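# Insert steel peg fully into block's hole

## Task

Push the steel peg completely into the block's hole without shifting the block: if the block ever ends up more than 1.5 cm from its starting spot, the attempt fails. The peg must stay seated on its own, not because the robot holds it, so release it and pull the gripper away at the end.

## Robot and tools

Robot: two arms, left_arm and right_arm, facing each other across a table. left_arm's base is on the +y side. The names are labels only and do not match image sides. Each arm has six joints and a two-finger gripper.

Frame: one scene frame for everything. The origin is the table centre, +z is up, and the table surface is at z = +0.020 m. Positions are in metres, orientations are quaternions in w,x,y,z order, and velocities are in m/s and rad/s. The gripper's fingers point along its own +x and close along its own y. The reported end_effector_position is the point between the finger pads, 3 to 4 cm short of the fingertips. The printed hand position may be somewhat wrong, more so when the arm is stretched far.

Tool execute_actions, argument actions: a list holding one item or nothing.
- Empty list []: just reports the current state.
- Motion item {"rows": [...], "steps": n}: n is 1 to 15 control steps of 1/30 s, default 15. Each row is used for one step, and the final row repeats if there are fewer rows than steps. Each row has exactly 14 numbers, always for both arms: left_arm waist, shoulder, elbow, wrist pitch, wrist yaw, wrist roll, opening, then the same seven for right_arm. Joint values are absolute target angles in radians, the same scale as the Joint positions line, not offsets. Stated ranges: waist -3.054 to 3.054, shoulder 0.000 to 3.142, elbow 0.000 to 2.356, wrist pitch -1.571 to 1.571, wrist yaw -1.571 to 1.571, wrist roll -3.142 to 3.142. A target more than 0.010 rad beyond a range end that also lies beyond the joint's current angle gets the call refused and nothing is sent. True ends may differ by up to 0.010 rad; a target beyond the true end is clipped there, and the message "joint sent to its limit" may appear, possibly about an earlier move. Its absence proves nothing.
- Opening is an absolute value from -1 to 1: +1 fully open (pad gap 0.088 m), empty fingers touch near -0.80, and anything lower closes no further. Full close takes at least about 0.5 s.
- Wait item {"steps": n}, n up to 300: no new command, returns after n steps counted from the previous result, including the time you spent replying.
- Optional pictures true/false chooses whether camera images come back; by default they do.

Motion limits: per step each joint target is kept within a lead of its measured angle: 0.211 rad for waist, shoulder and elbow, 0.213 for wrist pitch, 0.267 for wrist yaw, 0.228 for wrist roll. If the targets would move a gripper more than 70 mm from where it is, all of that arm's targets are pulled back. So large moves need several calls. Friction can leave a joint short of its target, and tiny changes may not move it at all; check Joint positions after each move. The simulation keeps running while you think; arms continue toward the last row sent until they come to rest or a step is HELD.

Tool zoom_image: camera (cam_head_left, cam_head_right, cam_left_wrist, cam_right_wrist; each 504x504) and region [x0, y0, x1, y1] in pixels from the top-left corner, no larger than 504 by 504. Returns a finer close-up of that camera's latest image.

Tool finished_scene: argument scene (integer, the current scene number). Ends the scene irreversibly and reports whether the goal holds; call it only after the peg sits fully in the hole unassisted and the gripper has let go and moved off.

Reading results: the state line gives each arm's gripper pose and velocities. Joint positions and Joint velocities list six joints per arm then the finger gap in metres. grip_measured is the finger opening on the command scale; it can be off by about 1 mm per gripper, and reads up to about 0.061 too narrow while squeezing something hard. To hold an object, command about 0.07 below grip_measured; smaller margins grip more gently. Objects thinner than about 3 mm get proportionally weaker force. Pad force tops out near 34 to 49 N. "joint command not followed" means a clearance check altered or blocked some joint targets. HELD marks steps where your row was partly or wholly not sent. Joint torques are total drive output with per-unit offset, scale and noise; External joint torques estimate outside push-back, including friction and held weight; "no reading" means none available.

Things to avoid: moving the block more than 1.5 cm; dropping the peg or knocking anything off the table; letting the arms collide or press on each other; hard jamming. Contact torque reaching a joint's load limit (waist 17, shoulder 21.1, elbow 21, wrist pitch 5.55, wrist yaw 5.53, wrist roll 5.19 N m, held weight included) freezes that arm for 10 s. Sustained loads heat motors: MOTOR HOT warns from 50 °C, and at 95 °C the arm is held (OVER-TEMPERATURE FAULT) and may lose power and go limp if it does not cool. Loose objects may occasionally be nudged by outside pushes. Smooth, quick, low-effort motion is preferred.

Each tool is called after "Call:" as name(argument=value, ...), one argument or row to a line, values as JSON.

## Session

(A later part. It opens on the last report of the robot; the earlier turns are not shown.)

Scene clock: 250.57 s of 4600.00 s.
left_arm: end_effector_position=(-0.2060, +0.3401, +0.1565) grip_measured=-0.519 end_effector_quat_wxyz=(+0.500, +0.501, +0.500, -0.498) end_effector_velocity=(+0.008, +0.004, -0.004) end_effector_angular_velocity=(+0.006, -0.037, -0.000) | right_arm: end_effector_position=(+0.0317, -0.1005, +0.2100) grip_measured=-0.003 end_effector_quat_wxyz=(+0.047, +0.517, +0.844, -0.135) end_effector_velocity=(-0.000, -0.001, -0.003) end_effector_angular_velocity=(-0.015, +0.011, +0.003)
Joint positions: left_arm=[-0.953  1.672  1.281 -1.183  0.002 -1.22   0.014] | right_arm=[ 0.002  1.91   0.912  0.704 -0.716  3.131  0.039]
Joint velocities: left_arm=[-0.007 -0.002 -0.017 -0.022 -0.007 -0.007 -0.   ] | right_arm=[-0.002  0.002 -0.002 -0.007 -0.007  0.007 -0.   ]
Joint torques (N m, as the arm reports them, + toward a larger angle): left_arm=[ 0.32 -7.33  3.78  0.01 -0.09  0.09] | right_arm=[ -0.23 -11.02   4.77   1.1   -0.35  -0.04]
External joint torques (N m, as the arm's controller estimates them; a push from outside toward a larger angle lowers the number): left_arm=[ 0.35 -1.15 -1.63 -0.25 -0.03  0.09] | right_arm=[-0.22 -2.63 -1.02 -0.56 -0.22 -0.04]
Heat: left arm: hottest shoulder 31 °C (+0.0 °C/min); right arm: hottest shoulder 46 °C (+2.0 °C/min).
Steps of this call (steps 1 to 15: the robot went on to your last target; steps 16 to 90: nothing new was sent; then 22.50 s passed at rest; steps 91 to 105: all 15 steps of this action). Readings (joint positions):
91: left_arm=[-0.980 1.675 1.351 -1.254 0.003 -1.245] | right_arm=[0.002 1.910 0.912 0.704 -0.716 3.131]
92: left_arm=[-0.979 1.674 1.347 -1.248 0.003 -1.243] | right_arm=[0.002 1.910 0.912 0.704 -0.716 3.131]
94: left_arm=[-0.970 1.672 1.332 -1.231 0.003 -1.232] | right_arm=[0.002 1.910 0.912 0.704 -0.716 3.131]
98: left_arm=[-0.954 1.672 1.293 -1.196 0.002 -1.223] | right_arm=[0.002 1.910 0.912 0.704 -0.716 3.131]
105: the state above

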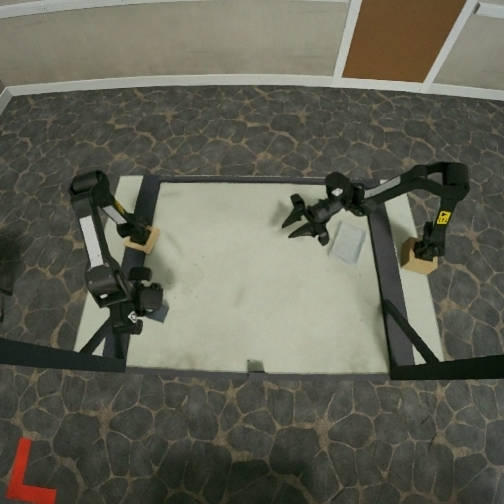

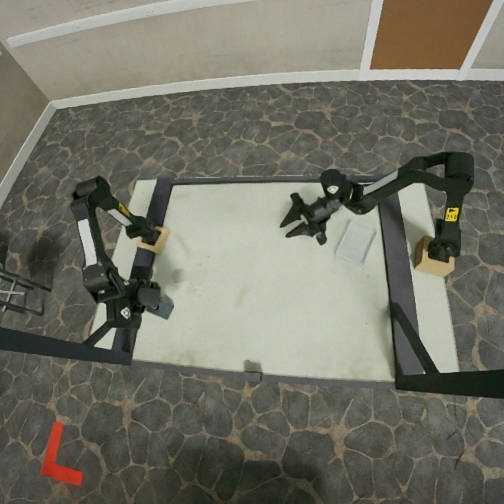

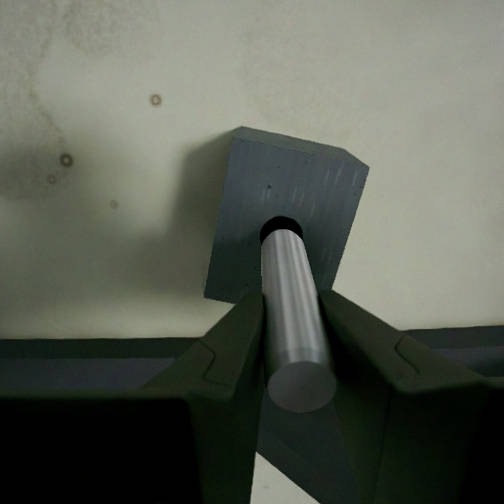

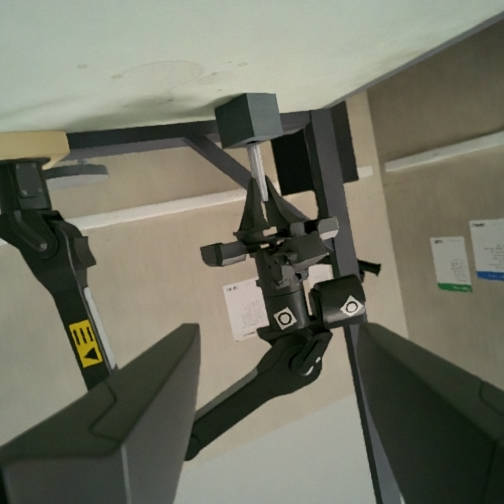

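Call:
execute_actions(
  actions=[
    {"rows":[[-0.946,1.675,1.271,-1.18,0,-1.217,-0.6,0,1.9,0.9,0.7,-0.72,3.13,0],[-0.946,1.683,1.271,-1.18,0,-1.217,-0.6,0,1.9,0.9,0.7,-0.72,3.13,0],[-0.946,1.6837,1.2677,-1.176,0,-1.217,-0.6,0,1.9,0.9,0.7,-0.72,3.13,0],[-0.946,1.6843,1.2644,-1.172,0,-1.217,-0.6,0,1.9,0.9,0.7,-0.72,3.13,0],[-0.946,1.685,1.2611,-1.168,0,-1.217,-0.6,0,1.9,0.9,0.7,-0.72,3.13,0],[-0.946,1.6857,1.2578,-1.164,0,-1.217,-0.6,0,1.9,0.9,0.7,-0.72,3.13,0],[-0.946,1.6863,1.2545,-1.16,0,-1.217,-0.6,0,1.9,0.9,0.7,-0.72,3.13,0],[-0.946,1.687,1.2512,-1.156,0,-1.217,-0.6,0,1.9,0.9,0.7,-0.72,3.13,0],[-0.946,1.6877,1.2479,-1.152,0,-1.217,-0.6,0,1.9,0.9,0.7,-0.72,3.13,0],[-0.946,1.6883,1.2446,-1.148,0,-1.217,-0.6,0,1.9,0.9,0.7,-0.72,3.13,0],[-0.946,1.689,1.2413,-1.144,0,-1.217,-0.6,0,1.9,0.9,0.7,-0.72,3.13,0],[-0.946,1.6897,1.238,-1.14,0,-1.217,-0.6,0,1.9,0.9,0.7,-0.72,3.13,0],[-0.946,1.6903,1.2347,-1.136,0,-1.217,-0.6,0,1.9,0.9,0.7,-0.72,3.13,0],[-0.946,1.691,1.2314,-1.132,0,-1.217,-0.6,0,1.9,0.9,0.7,-0.72,3.13,0]],"steps":15},
  ],
  pictures=false,
)

Call:
execute_actions(
  actions=[
    {"steps":8},
  ],
)

Call:
zoom_image(
  camera="cam_left_wrist",
  region=[190, 110, 390, 310],
)

Call:
zoom_image(
  camera="cam_right_wrist",
  region=[210, 85, 310, 215],
)

Scene clock: 275.63 s of 4600.00 s.
left_arm: end_effector_position=(-0.2059, +0.3383, +0.1467) grip_measured=-0.519 end_effector_quat_wxyz=(+0.501, +0.499, +0.501, -0.499) end_effector_velocity=(+0.006, +0.003, -0.021) end_effector_angular_velocity=(-0.001, -0.019, -0.015) | right_arm: end_effector_position=(+0.0317, -0.1005, +0.2099) grip_measured=-0.003 end_effector_quat_wxyz=(+0.047, +0.517, +0.844, -0.136) end_effector_velocity=(+0.005, +0.001, +0.003) end_effector_angular_velocity=(+0.015, -0.011, -0.013)
Joint positions: left_arm=[-0.948  1.678  1.248 -1.141 -0.    -1.22   0.014] | right_arm=[ 0.002  1.91   0.912  0.704 -0.716  3.131  0.039]
Joint velocities: left_arm=[-0.007  0.002 -0.081  0.066 -0.007  0.007 -0.   ] | right_arm=[-0.007 -0.002  0.002  0.007  0.007 -0.007 -0.   ]
Joint torques (N m, as the arm reports them, + toward a larger angle): left_arm=[ 0.26 -4.56  3.8   0.07 -0.02  0.09] | right_arm=[ -0.28 -11.05   4.77   1.07  -0.36  -0.05]
External joint torques (N m, as the arm's controller estimates them; a push from outside toward a larger angle lowers the number): left_arm=[ 0.35  1.67 -1.6  -0.18  0.03  0.09] | right_arm=[-0.22 -2.56 -1.06 -0.61 -0.23 -0.06]
Heat: left arm: hottest shoulder 32 °C (+2.0 °C/min); right arm: hottest shoulder 45 °C (-1.0 °C/min).
Steps of this call (steps 1 to 15: the robot went on to your last target; steps 16 to 90: nothing new was sent; then 21.57 s passed at rest; steps 91 to 105: all 15 steps of this action). Readings (joint positions):
91: left_arm=[-0.953 1.672 1.280 -1.182 0.002 -1.220] | right_arm=[0.002 1.910 0.912 0.704 -0.716 3.131]
92: left_arm=[-0.952 1.672 1.280 -1.182 0.002 -1.220] | right_arm=[0.002 1.910 0.912 0.704 -0.716 3.131]
94: left_arm=[-0.951 1.672 1.279 -1.180 0.002 -1.220] | right_arm=[0.002 1.910 0.912 0.704 -0.716 3.131]
98: left_arm=[-0.950 1.673 1.269 -1.168 0.002 -1.220] | right_arm=[0.002 1.910 0.912 0.704 -0.716 3.131]
105: the state above

Scene clock: 275.90 s of 4600.00 s.
left_arm: end_effector_position=(-0.2058, +0.3383, +0.1444) grip_measured=-0.519 end_effector_quat_wxyz=(+0.502, +0.499, +0.501, -0.498) end_effector_velocity=(+0.000, -0.000, -0.001) end_effector_angular_velocity=(-0.008, -0.000, +0.005) | right_arm: end_effector_position=(+0.0317, -0.1005, +0.2099) grip_measured=-0.003 end_effector_quat_wxyz=(+0.047, +0.517, +0.844, -0.136) end_effector_velocity=(+0.000, -0.000, +0.001) end_effector_angular_velocity=(+0.002, -0.004, +0.006)
Joint positions: left_arm=[-0.948  1.681  1.242 -1.134 -0.    -1.22   0.014] | right_arm=[ 0.002  1.91   0.912  0.704 -0.716  3.131  0.039]
Joint velocities: left_arm=[-0.002 -0.002 -0.007  0.007 -0.007 -0.007 -0.   ] | right_arm=[-0.002 -0.002  0.002 -0.007 -0.007 -0.007 -0.   ]
Joint torques (N m, as the arm reports them, + toward a larger angle): left_arm=[ 0.28 -4.77  3.76 -0.04 -0.02  0.09] | right_arm=[ -0.24 -11.09   4.73   1.1   -0.36  -0.04]
External joint torques (N m, as the arm's controller estimates them; a push from outside toward a larger angle lowers the number): left_arm=[ 0.28  1.51 -1.71 -0.33  0.04  0.09] | right_arm=[-0.24 -2.65 -1.1  -0.57 -0.22 -0.04]
Heat: left arm: hottest shoulder 32 °C (+2.0 °C/min); right arm: hottest shoulder 45 °C (-1.0 °C/min).
Steps of this call (steps 1 to 8: the robot went on to your last target). Readings (joint positions):
1: left_arm=[-0.948 1.679 1.246 -1.139 -0.000 -1.220] | right_arm=[0.002 1.910 0.912 0.704 -0.716 3.131]
2: left_arm=[-0.948 1.679 1.244 -1.137 -0.000 -1.220] | right_arm=[0.002 1.910 0.912 0.704 -0.716 3.131]
4: left_arm=[-0.948 1.681 1.242 -1.134 -0.000 -1.220] | right_arm=[0.002 1.910 0.912 0.704 -0.716 3.131]
8: the state above

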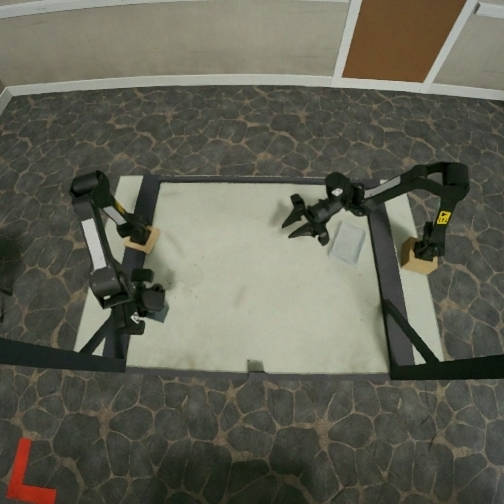

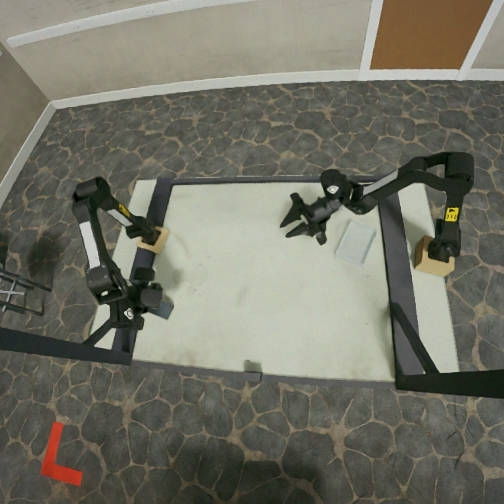

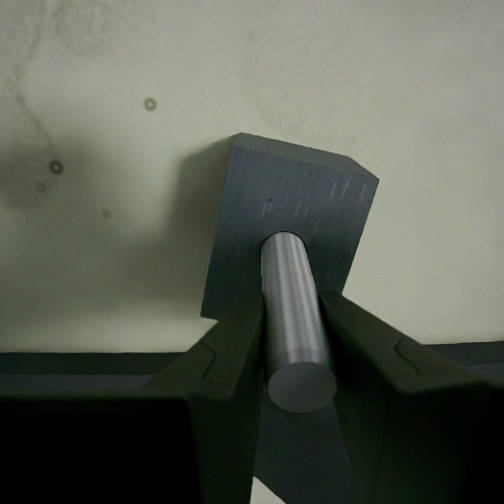

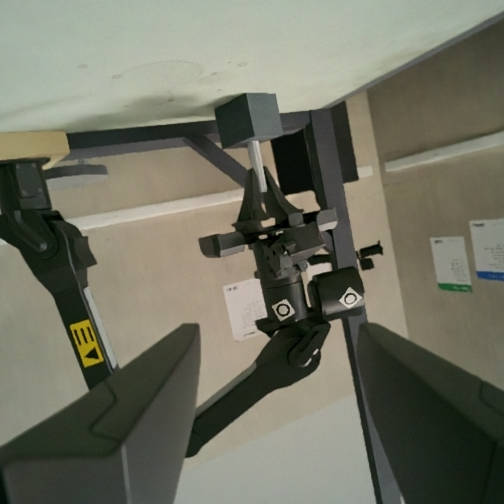

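Region (190, 110, 390, 310) of cam_left_wrist's 504x504 image, scaled by 2.520, with more detail than that image has.

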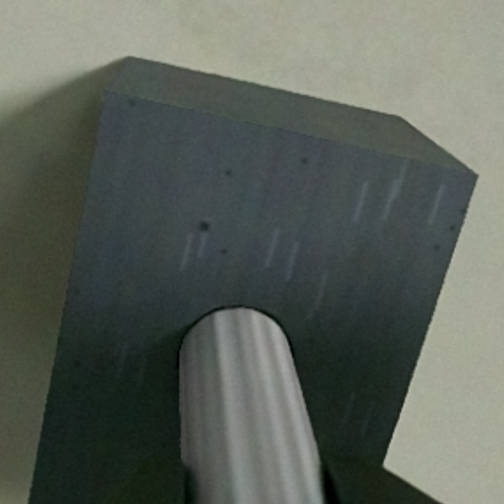

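Region (210, 85, 310, 215) of cam_right_wrist's 504x504 image, scaled by 3.877, with more detail than that image has; it fills the left 388 columns of this view, and the rest is white.

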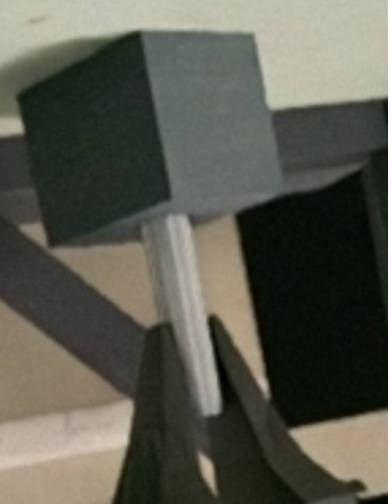

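Call:
execute_actions(
  actions=[
    {"rows":[[-0.946,1.692,1.227,-1.127,0,-1.217,-0.6,0,1.9,0.9,0.7,-0.72,3.13,0],[-0.946,1.693,1.222,-1.121,0,-1.217,-0.6,0,1.9,0.9,0.7,-0.72,3.13,0],[-0.946,1.694,1.218,-1.115,0,-1.217,-0.6,0,1.9,0.9,0.7,-0.72,3.13,0],[-0.946,1.695,1.213,-1.109,0,-1.217,-0.6,0,1.9,0.9,0.7,-0.72,3.13,0],[-0.946,1.696,1.209,-1.103,0,-1.217,-0.6,0,1.9,0.9,0.7,-0.72,3.13,0],[-0.946,1.697,1.204,-1.097,0,-1.217,-0.6,0,1.9,0.9,0.7,-0.72,3.13,0],[-0.946,1.698,1.200,-1.092,0,-1.217,-0.6,0,1.9,0.9,0.7,-0.72,3.13,0]],"steps":15},
  ],
)

Scene clock: 292.47 s of 4600.00 s.
left_arm: end_effector_position=(-0.2054, +0.3380, +0.1361) grip_measured=-0.519 end_effector_quat_wxyz=(+0.502, +0.498, +0.501, -0.499) end_effector_velocity=(+0.007, +0.002, -0.002) end_effector_angular_velocity=(+0.004, -0.032, -0.010) | right_arm: end_effector_position=(+0.0317, -0.1005, +0.2099) grip_measured=-0.003 end_effector_quat_wxyz=(+0.047, +0.517, +0.844, -0.136) end_effector_velocity=(-0.002, -0.002, -0.000) end_effector_angular_velocity=(-0.002, +0.002, +0.020)
Joint positions: left_arm=[-0.947  1.685  1.213 -1.099 -0.001 -1.22   0.014] | right_arm=[ 0.002  1.91   0.912  0.704 -0.716  3.131  0.039]
Joint velocities: left_arm=[-0.002  0.002 -0.007 -0.022 -0.007  0.007 -0.   ] | right_arm=[-0.002 -0.002 -0.002 -0.007 -0.022 -0.007 -0.   ]
Joint torques (N m, as the arm reports them, + toward a larger angle): left_arm=[ 0.16 -4.4   3.51  0.25  0.    0.08] | right_arm=[ -0.22 -11.09   4.74   1.1   -0.33  -0.05]
External joint torques (N m, as the arm's controller estimates them; a push from outside toward a larger angle lowers the number): left_arm=[ 0.15  1.84 -1.87 -0.02  0.06  0.08] | right_arm=[-0.25 -2.62 -1.07 -0.57 -0.19 -0.05]
Heat: left arm: hottest shoulder 30 °C (-1.0 °C/min); right arm: hottest shoulder 45 °C (-1.0 °C/min).
Steps of this call (steps 1 to 15: the robot went on to your last target; steps 16 to 90: nothing new was sent; then 13.07 s passed at rest; steps 91 to 105: all 15 steps of this action). Readings (joint positions):
91: left_arm=[-0.948 1.681 1.241 -1.133 -0.000 -1.220] | right_arm=[0.002 1.910 0.912 0.704 -0.716 3.131]
92: left_arm=[-0.948 1.681 1.240 -1.131 -0.000 -1.220] | right_arm=[0.002 1.910 0.912 0.704 -0.716 3.131]
94: left_arm=[-0.948 1.681 1.234 -1.124 -0.000 -1.220] | right_arm=[0.002 1.910 0.912 0.704 -0.716 3.131]
98: left_arm=[-0.948 1.685 1.218 -1.104 -0.001 -1.220] | right_arm=[0.002 1.910 0.912 0.704 -0.716 3.131]
105: the state above

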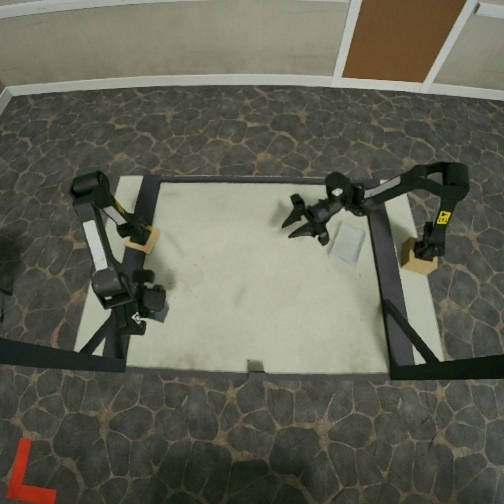

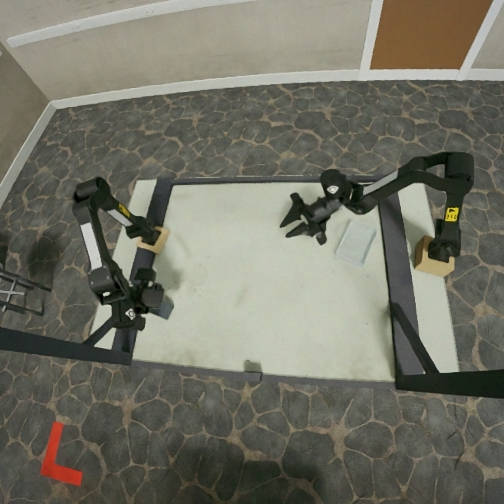

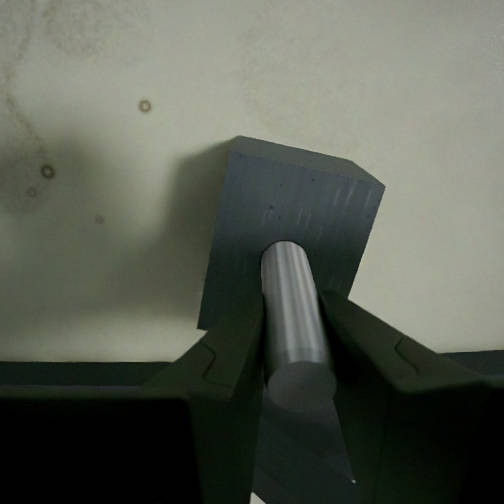

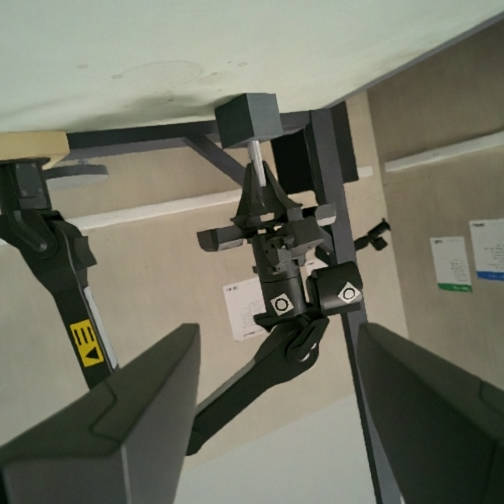

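Call:
execute_actions(
  actions=[
    {"rows":[[-0.946,1.6995,1.1955,-1.086,0,-1.217,-0.6,0,1.9,0.9,0.7,-0.72,3.13,0],[-0.946,1.701,1.191,-1.080,0,-1.217,-0.6,0,1.9,0.9,0.7,-0.72,3.13,0],[-0.946,1.7025,1.1865,-1.074,0,-1.217,-0.6,0,1.9,0.9,0.7,-0.72,3.13,0],[-0.946,1.704,1.182,-1.068,0,-1.217,-0.6,0,1.9,0.9,0.7,-0.72,3.13,0],[-0.946,1.7055,1.1775,-1.062,0,-1.217,-0.6,0,1.9,0.9,0.7,-0.72,3.13,0],[-0.946,1.707,1.173,-1.056,0,-1.217,-0.6,0,1.9,0.9,0.7,-0.72,3.13,0],[-0.946,1.7085,1.1685,-1.050,0,-1.217,-0.6,0,1.9,0.9,0.7,-0.72,3.13,0],[-0.946,1.710,1.164,-1.044,0,-1.217,-0.6,0,1.9,0.9,0.7,-0.72,3.13,0],[-0.946,1.7115,1.1595,-1.038,0,-1.217,-0.6,0,1.9,0.9,0.7,-0.72,3.13,0],[-0.946,1.713,1.155,-1.033,0,-1.217,-0.6,0,1.9,0.9,0.7,-0.72,3.13,0]],"steps":15},
  ],
)

Scene clock: 301.43 s of 4600.00 s.
left_arm: end_effector_position=(-0.2048, +0.3372, +0.1257) grip_measured=-0.519 end_effector_quat_wxyz=(+0.502, +0.495, +0.503, -0.500) end_effector_velocity=(+0.002, -0.001, -0.007) end_effector_angular_velocity=(-0.004, -0.009, +0.010) | right_arm: end_effector_position=(+0.0317, -0.1005, +0.2099) grip_measured=-0.003 end_effector_quat_wxyz=(+0.047, +0.517, +0.844, -0.136) end_effector_velocity=(+0.002, -0.001, +0.002) end_effector_angular_velocity=(+0.004, +0.007, -0.002)
Joint positions: left_arm=[-0.944  1.688  1.174 -1.049 -0.002 -1.22   0.014] | right_arm=[ 0.002  1.91   0.912  0.704 -0.716  3.131  0.039]
Joint velocities: left_arm=[ 0.002  0.007 -0.022  0.022 -0.007 -0.007  0.   ] | right_arm=[-0.007 -0.002 -0.002  0.007 -0.007  0.007 -0.   ]
Joint torques (N m, as the arm reports them, + toward a larger angle): left_arm=[ 0.   -3.48  3.05  0.7   0.02  0.08] | right_arm=[ -0.16 -11.08   4.75   1.1   -0.36  -0.04]
External joint torques (N m, as the arm's controller estimates them; a push from outside toward a larger angle lowers the number): left_arm=[ 0.    2.83 -2.37  0.4   0.08  0.08] | right_arm=[-0.12 -2.63 -1.06 -0.57 -0.22 -0.04]
Heat: left arm: hottest shoulder 30 °C (-1.0 °C/min); right arm: hottest shoulder 46 °C (+0.0 °C/min).
Steps of this call (steps 1 to 15: the robot went on to your last target; steps 16 to 90: nothing new was sent; then 5.47 s passed at rest; steps 91 to 105: all 15 steps of this action). Readings (joint positions):
91: left_arm=[-0.947 1.685 1.213 -1.098 -0.001 -1.220] | right_arm=[0.002 1.910 0.912 0.704 -0.716 3.131]
92: left_arm=[-0.947 1.685 1.211 -1.096 -0.001 -1.220] | right_arm=[0.002 1.910 0.912 0.704 -0.716 3.131]
94: left_arm=[-0.947 1.685 1.206 -1.091 -0.002 -1.220] | right_arm=[0.002 1.910 0.912 0.704 -0.716 3.131]
98: left_arm=[-0.945 1.685 1.192 -1.074 -0.002 -1.220] | right_arm=[0.002 1.910 0.912 0.704 -0.716 3.131]
105: the state above

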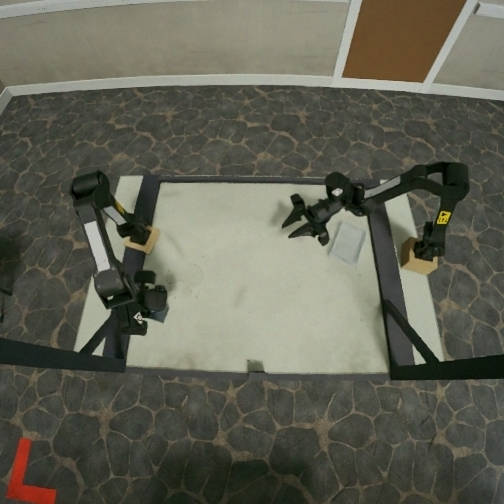

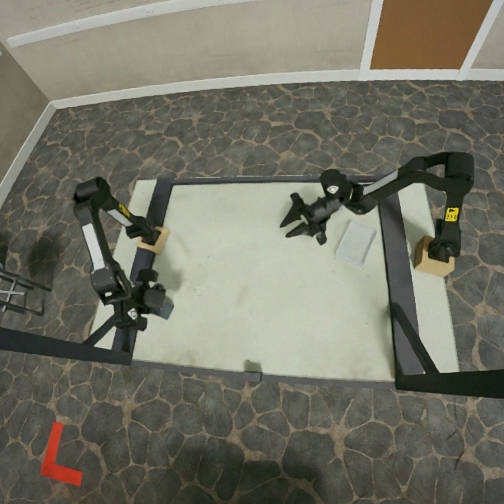

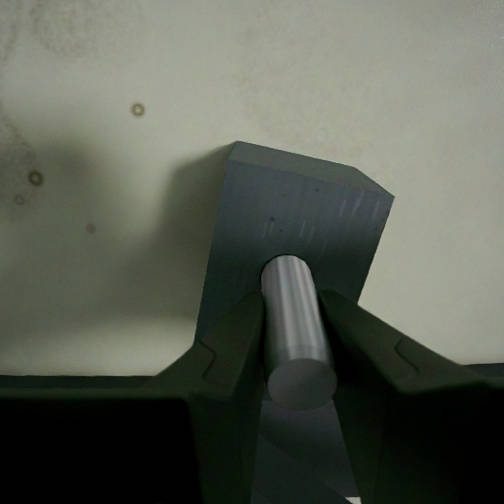

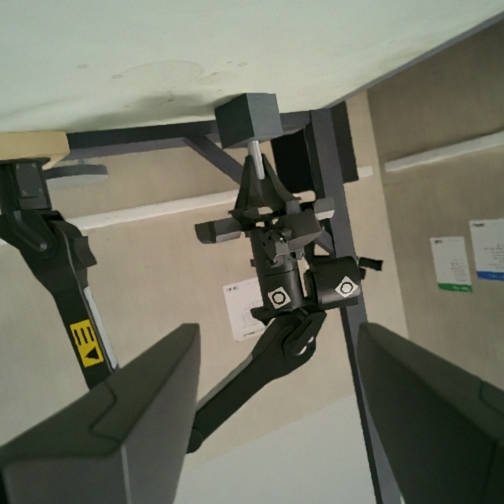

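Call:
execute_actions(
  actions=[
    {"rows":[[-0.944,1.70,1.165,-1.046,0,-1.217,-0.6,0,1.9,0.9,0.7,-0.72,3.13,0],[-0.944,1.70,1.165,-1.046,0,-1.217,-0.57,0,1.9,0.9,0.7,-0.72,3.13,0],[-0.944,1.70,1.165,-1.046,0,-1.217,-0.54,0,1.9,0.9,0.7,-0.72,3.13,0],[-0.944,1.70,1.165,-1.046,0,-1.217,-0.52,0,1.9,0.9,0.7,-0.72,3.13,0],[-0.944,1.70,1.165,-1.046,0,-1.217,-0.5,0,1.9,0.9,0.7,-0.72,3.13,0],[-0.944,1.70,1.165,-1.046,0,-1.217,-0.48,0,1.9,0.9,0.7,-0.72,3.13,0],[-0.944,1.70,1.165,-1.046,0,-1.217,-0.45,0,1.9,0.9,0.7,-0.72,3.13,0],[-0.944,1.70,1.165,-1.046,0,-1.217,-0.4,0,1.9,0.9,0.7,-0.72,3.13,0],[-0.944,1.70,1.165,-1.046,0,-1.217,-0.3,0,1.9,0.9,0.7,-0.72,3.13,0],[-0.944,1.70,1.165,-1.046,0,-1.217,-0.2,0,1.9,0.9,0.7,-0.72,3.13,0]],"steps":15},
  ],
)

Call:
zoom_image(
  camera="cam_right_wrist",
  region=[200, 85, 320, 215],
)

Scene clock: 316.60 s of 4600.00 s.
left_arm: end_effector_position=(-0.2048, +0.3371, +0.1247) grip_measured=-0.232 end_effector_quat_wxyz=(+0.502, +0.496, +0.503, -0.500) end_effector_velocity=(+0.001, +0.002, +0.000) end_effector_angular_velocity=(+0.009, -0.004, +0.005) | right_arm: end_effector_position=(+0.0317, -0.1005, +0.2099) grip_measured=-0.003 end_effector_quat_wxyz=(+0.047, +0.517, +0.844, -0.136) end_effector_velocity=(-0.002, -0.001, +0.006) end_effector_angular_velocity=(+0.015, +0.008, +0.017)
Joint positions: left_arm=[-0.944  1.69   1.172 -1.047 -0.002 -1.22   0.028] | right_arm=[ 0.002  1.91   0.912  0.704 -0.716  3.131  0.039]
Joint velocities: left_arm=[-0.002 -0.002 -0.002 -0.007  0.007 -0.007  0.015] | right_arm=[-0.002 -0.007  0.002  0.007 -0.022  0.007 -0.   ]
Joint torques (N m, as the arm reports them, + toward a larger angle): left_arm=[ 0.03 -4.71  4.01 -0.04  0.02  0.08] | right_arm=[ -0.23 -11.1    4.76   1.09  -0.36  -0.06]
External joint torques (N m, as the arm's controller estimates them; a push from outside toward a larger angle lowers the number): left_arm=[ 0.04  1.52 -1.36 -0.34  0.07  0.08] | right_arm=[-0.24 -2.58 -1.1  -0.59 -0.22 -0.06]
Heat: left arm: hottest shoulder 28 °C (-4.1 °C/min); right arm: hottest shoulder 46 °C (+1.0 °C/min).
Steps of this call (steps 1 to 15: the robot went on to your last target; steps 16 to 90: nothing new was sent; then 11.67 s passed at rest; steps 91 to 105: all 15 steps of this action). Readings (joint positions):
91: left_arm=[-0.944 1.688 1.172 -1.047 -0.002 -1.220] | right_arm=[0.002 1.910 0.912 0.704 -0.716 3.131]
92: left_arm=[-0.944 1.688 1.172 -1.047 -0.002 -1.220] | right_arm=[0.002 1.910 0.912 0.704 -0.716 3.131]
94: left_arm=[-0.944 1.688 1.172 -1.048 -0.002 -1.220] | right_arm=[0.002 1.910 0.912 0.704 -0.716 3.131]
98: left_arm=[-0.944 1.688 1.172 -1.048 -0.002 -1.220] | right_arm=[0.002 1.910 0.912 0.704 -0.716 3.131]
105: the state above

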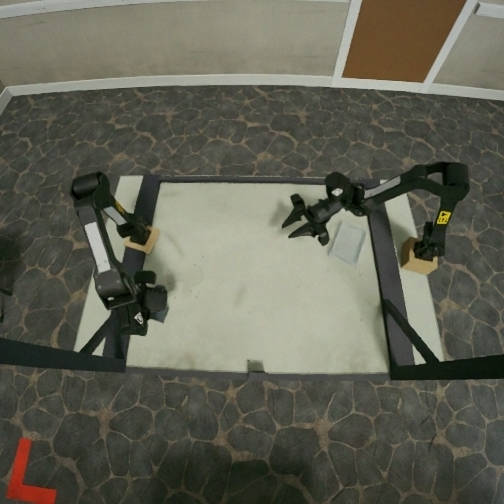

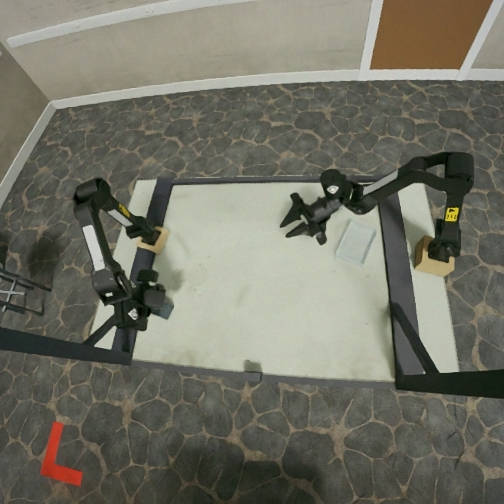

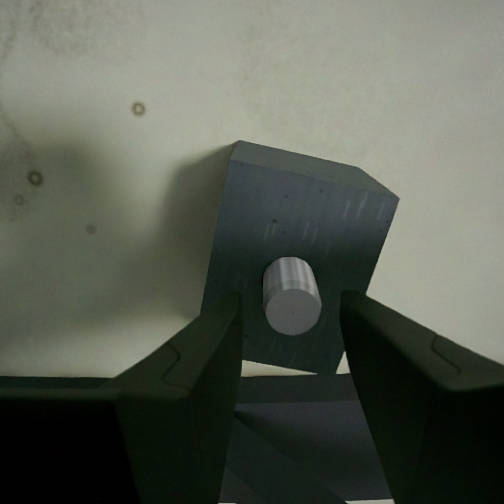

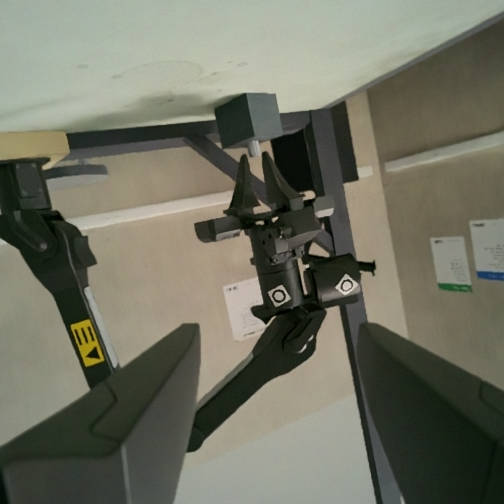

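Region (200, 85, 320, 215) of cam_right_wrist's 504x504 image, scaled by 3.877, with more detail than that image has; it fills the left 465 columns of this view, and the rest is white.

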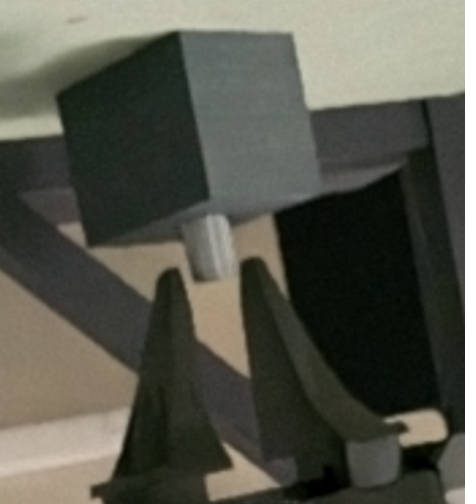

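The peg dropped in. Retreating.

Call:
execute_actions(
  actions=[
    {"rows":[[-0.944,1.69,1.20,-1.07,0,-1.217,-0.2,0,1.9,0.9,0.7,-0.72,3.13,0],[-0.944,1.685,1.225,-1.09,0,-1.217,-0.2,0,1.9,0.9,0.7,-0.72,3.13,0],[-0.944,1.68,1.25,-1.12,0,-1.217,-0.2,0,1.9,0.9,0.7,-0.72,3.13,0],[-0.944,1.675,1.275,-1.15,0,-1.217,-0.2,0,1.9,0.9,0.7,-0.72,3.13,0],[-0.944,1.67,1.30,-1.18,0,-1.217,-0.2,0,1.9,0.9,0.7,-0.72,3.13,0],[-0.944,1.665,1.325,-1.21,0,-1.217,-0.2,0,1.9,0.9,0.7,-0.72,3.13,0],[-0.944,1.66,1.35,-1.24,0,-1.217,-0.2,0,1.9,0.9,0.7,-0.72,3.13,0],[-0.944,1.655,1.375,-1.27,0,-1.217,-0.2,0,1.9,0.9,0.7,-0.72,3.13,0],[-0.944,1.65,1.40,-1.30,0,-1.217,-0.2,0,1.9,0.9,0.7,-0.72,3.13,0],[-0.92,1.64,1.41,-1.31,0,-1.217,-0.2,0,1.9,0.9,0.7,-0.72,3.13,0],[-0.86,1.63,1.41,-1.31,0,-1.217,-0.2,0,1.9,0.9,0.7,-0.72,3.13,0],[-0.78,1.62,1.41,-1.31,0,-1.217,-0.2,0,1.9,0.9,0.7,-0.72,3.13,0],[-0.70,1.61,1.41,-1.31,0,-1.217,-0.2,0,1.9,0.9,0.7,-0.72,3.13,0],[-0.60,1.60,1.41,-1.31,0,-1.217,-0.2,0,1.9,0.9,0.7,-0.72,3.13,0],[-0.50,1.60,1.41,-1.31,0,-1.217,-0.2,0,1.9,0.9,0.7,-0.72,3.13,0]]},
  ],
)

Call:
execute_actions(
  actions=[
    {"steps":15},
  ],
)

Call:
zoom_image(
  camera="cam_right_wrist",
  region=[200, 85, 320, 215],
)

Scene clock: 331.43 s of 4600.00 s.
left_arm: end_effector_position=(-0.1840, +0.2911, +0.1967) grip_measured=-0.203 end_effector_quat_wxyz=(+0.537, +0.440, +0.549, -0.465) end_effector_velocity=(+0.281, -0.454, +0.085) end_effector_angular_velocity=(-0.174, +0.138, +1.786) | right_arm: end_effector_position=(+0.0317, -0.1005, +0.2099) grip_measured=-0.003 end_effector_quat_wxyz=(+0.047, +0.517, +0.844, -0.136) end_effector_velocity=(+0.002, -0.001, -0.000) end_effector_angular_velocity=(+0.006, -0.005, +0.001)
Joint positions: left_arm=[-0.77   1.629  1.394 -1.295  0.004 -1.219  0.029] | right_arm=[ 0.002  1.91   0.912  0.704 -0.716  3.131  0.039]
Joint velocities: left_arm=[ 1.761 -0.217  0.1   -0.11  -0.081 -0.022 -0.   ] | right_arm=[-0.007  0.002 -0.002  0.007 -0.007 -0.007 -0.   ]
Joint torques (N m, as the arm reports them, + toward a larger angle): left_arm=[ 0.32 -6.5   5.51 -0.31 -0.1   0.06] | right_arm=[ -0.2  -11.11   4.77   1.08  -0.34  -0.07]
External joint torques (N m, as the arm's controller estimates them; a push from outside toward a larger angle lowers the number): left_arm=[ 0.55 -1.14  0.73 -0.48 -0.05  0.07] | right_arm=[-0.15 -2.74 -0.99 -0.57 -0.21 -0.07]
Heat: left arm: hottest shoulder 28 °C (-4.0 °C/min); right arm: hottest shoulder 46 °C (+1.0 °C/min).
Steps of this call (steps 1 to 15: the robot went on to your last target; steps 16 to 90: nothing new was sent; then 11.33 s passed at rest; steps 91 to 105: all 15 steps of this action). Readings (joint positions):
91: left_arm=[-0.944 1.690 1.172 -1.048 -0.002 -1.220] | right_arm=[0.002 1.910 0.912 0.704 -0.716 3.131]
92: left_arm=[-0.944 1.690 1.177 -1.057 -0.002 -1.220] | right_arm=[0.002 1.910 0.912 0.704 -0.716 3.131]
94: left_arm=[-0.944 1.690 1.200 -1.093 -0.002 -1.220] | right_arm=[0.002 1.910 0.912 0.704 -0.716 3.131]
98: left_arm=[-0.944 1.686 1.293 -1.191 -0.002 -1.220] | right_arm=[0.002 1.910 0.912 0.704 -0.716 3.131]
105: the state above

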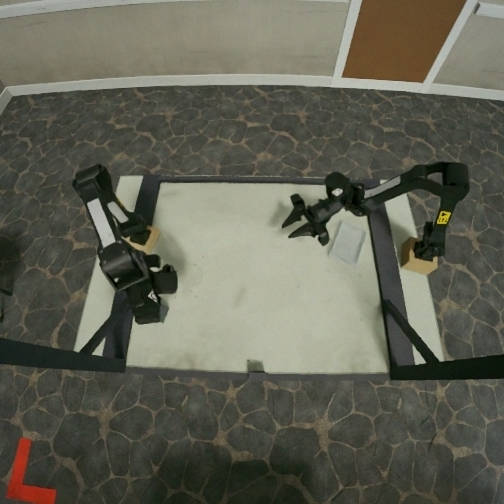

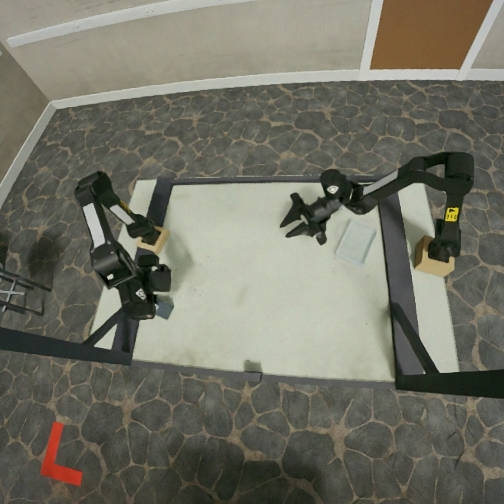

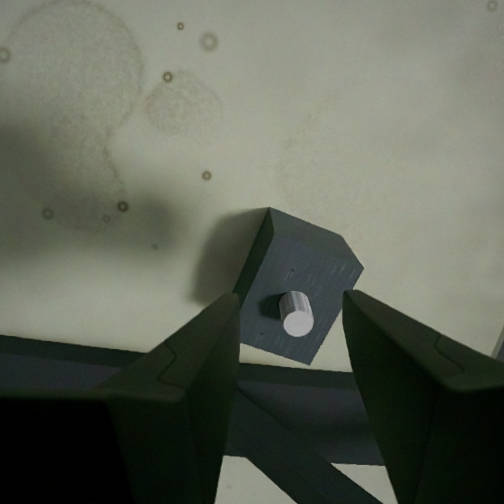

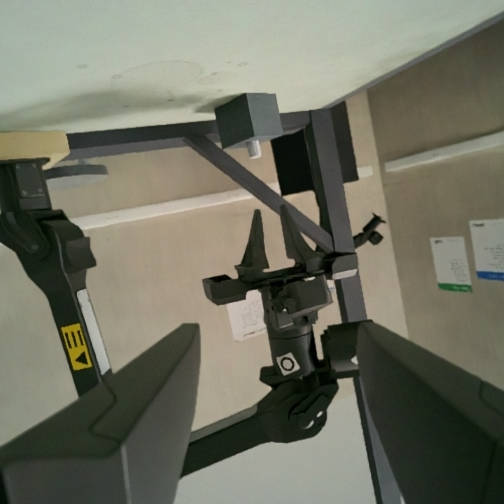

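Scene clock: 331.93 s of 4600.00 s.
left_arm: end_effector_position=(-0.1329, +0.2299, +0.2020) grip_measured=-0.203 end_effector_quat_wxyz=(+0.596, +0.359, +0.601, -0.393) end_effector_velocity=(+0.001, +0.002, -0.000) end_effector_angular_velocity=(+0.000, -0.010, +0.000) | right_arm: end_effector_position=(+0.0317, -0.1005, +0.2099) grip_measured=-0.003 end_effector_quat_wxyz=(+0.047, +0.517, +0.844, -0.136) end_effector_velocity=(-0.002, -0.000, +0.001) end_effector_angular_velocity=(+0.002, -0.004, +0.011)
Joint positions: left_arm=[-0.503  1.615  1.399 -1.308 -0.003 -1.219  0.029] | right_arm=[ 0.002  1.91   0.912  0.704 -0.716  3.131  0.039]
Joint velocities: left_arm=[-0.007 -0.002 -0.002 -0.007 -0.007 -0.007 -0.   ] | right_arm=[ 0.002 -0.002  0.002 -0.007 -0.007 -0.007 -0.   ]
Joint torques (N m, as the arm reports them, + toward a larger angle): left_arm=[ 0.33 -6.98  5.9  -0.12  0.05  0.06] | right_arm=[ -0.22 -11.03   4.87   1.08  -0.35  -0.05]
External joint torques (N m, as the arm's controller estimates them; a push from outside toward a larger angle lowers the number): left_arm=[ 0.35 -1.03  0.27 -0.49  0.11  0.06] | right_arm=[-0.26 -2.57 -0.98 -0.59 -0.21 -0.05]
Heat: left arm: hottest shoulder 28 °C (-4.0 °C/min); right arm: hottest shoulder 46 °C (+1.0 °C/min).
Steps of this call (steps 1 to 15: the robot went on to your last target). Readings (joint positions):
1: left_arm=[-0.712 1.623 1.397 -1.299 0.003 -1.219] | right_arm=[0.002 1.910 0.912 0.704 -0.716 3.131]
2: left_arm=[-0.654 1.619 1.399 -1.301 0.002 -1.219] | right_arm=[0.002 1.910 0.912 0.704 -0.716 3.131]
4: left_arm=[-0.556 1.616 1.399 -1.304 -0.005 -1.219] | right_arm=[0.002 1.910 0.912 0.704 -0.716 3.131]
8: left_arm=[-0.503 1.616 1.399 -1.308 -0.005 -1.219] | right_arm=[0.002 1.910 0.912 0.704 -0.716 3.131]
15: the state above

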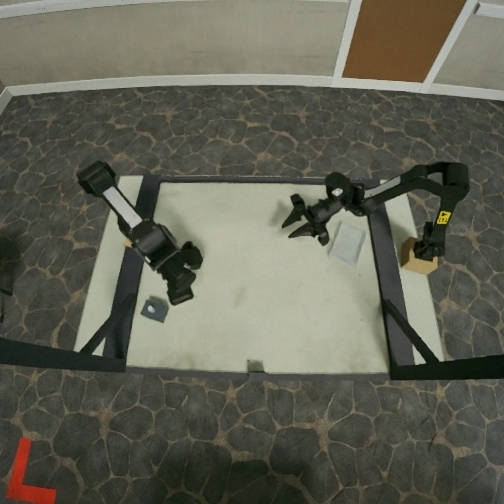

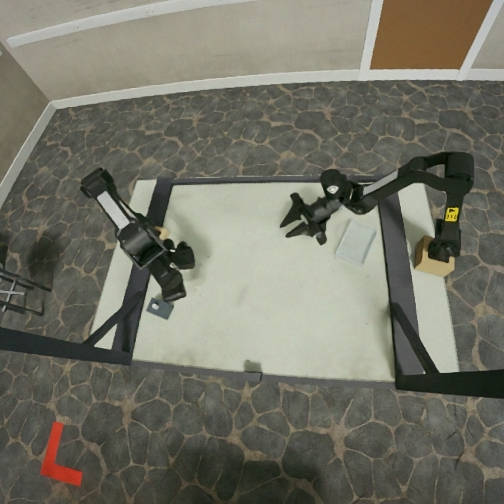

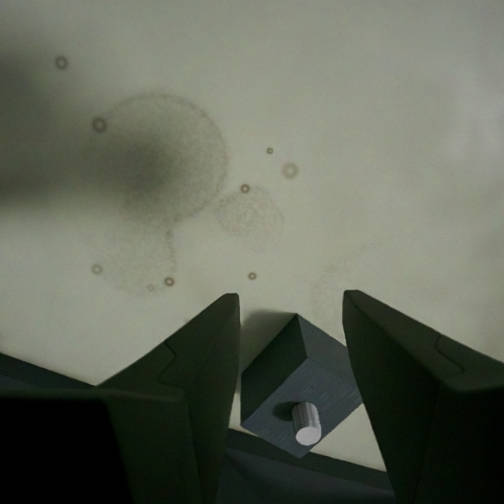

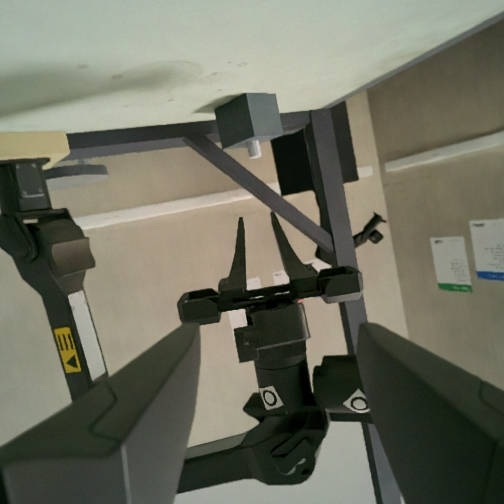

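Region (200, 85, 320, 215) of cam_right_wrist's 504x504 image, scaled by 3.877, with more detail than that image has; it fills the left 465 columns of this view, and the rest is white.

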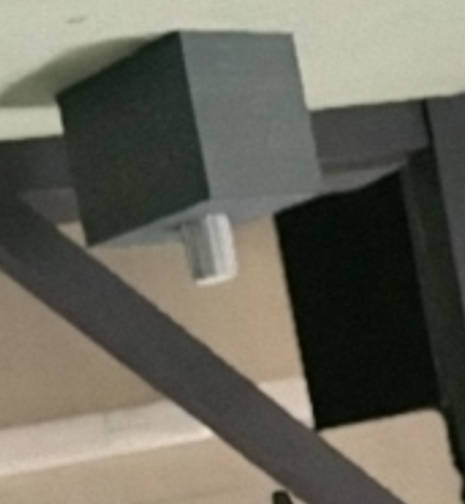

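About 20 mm of the peg sticks out, the same as in scene 1.

Call:
finished_scene(
  scene=2,
)

The scene is finished: the task was done.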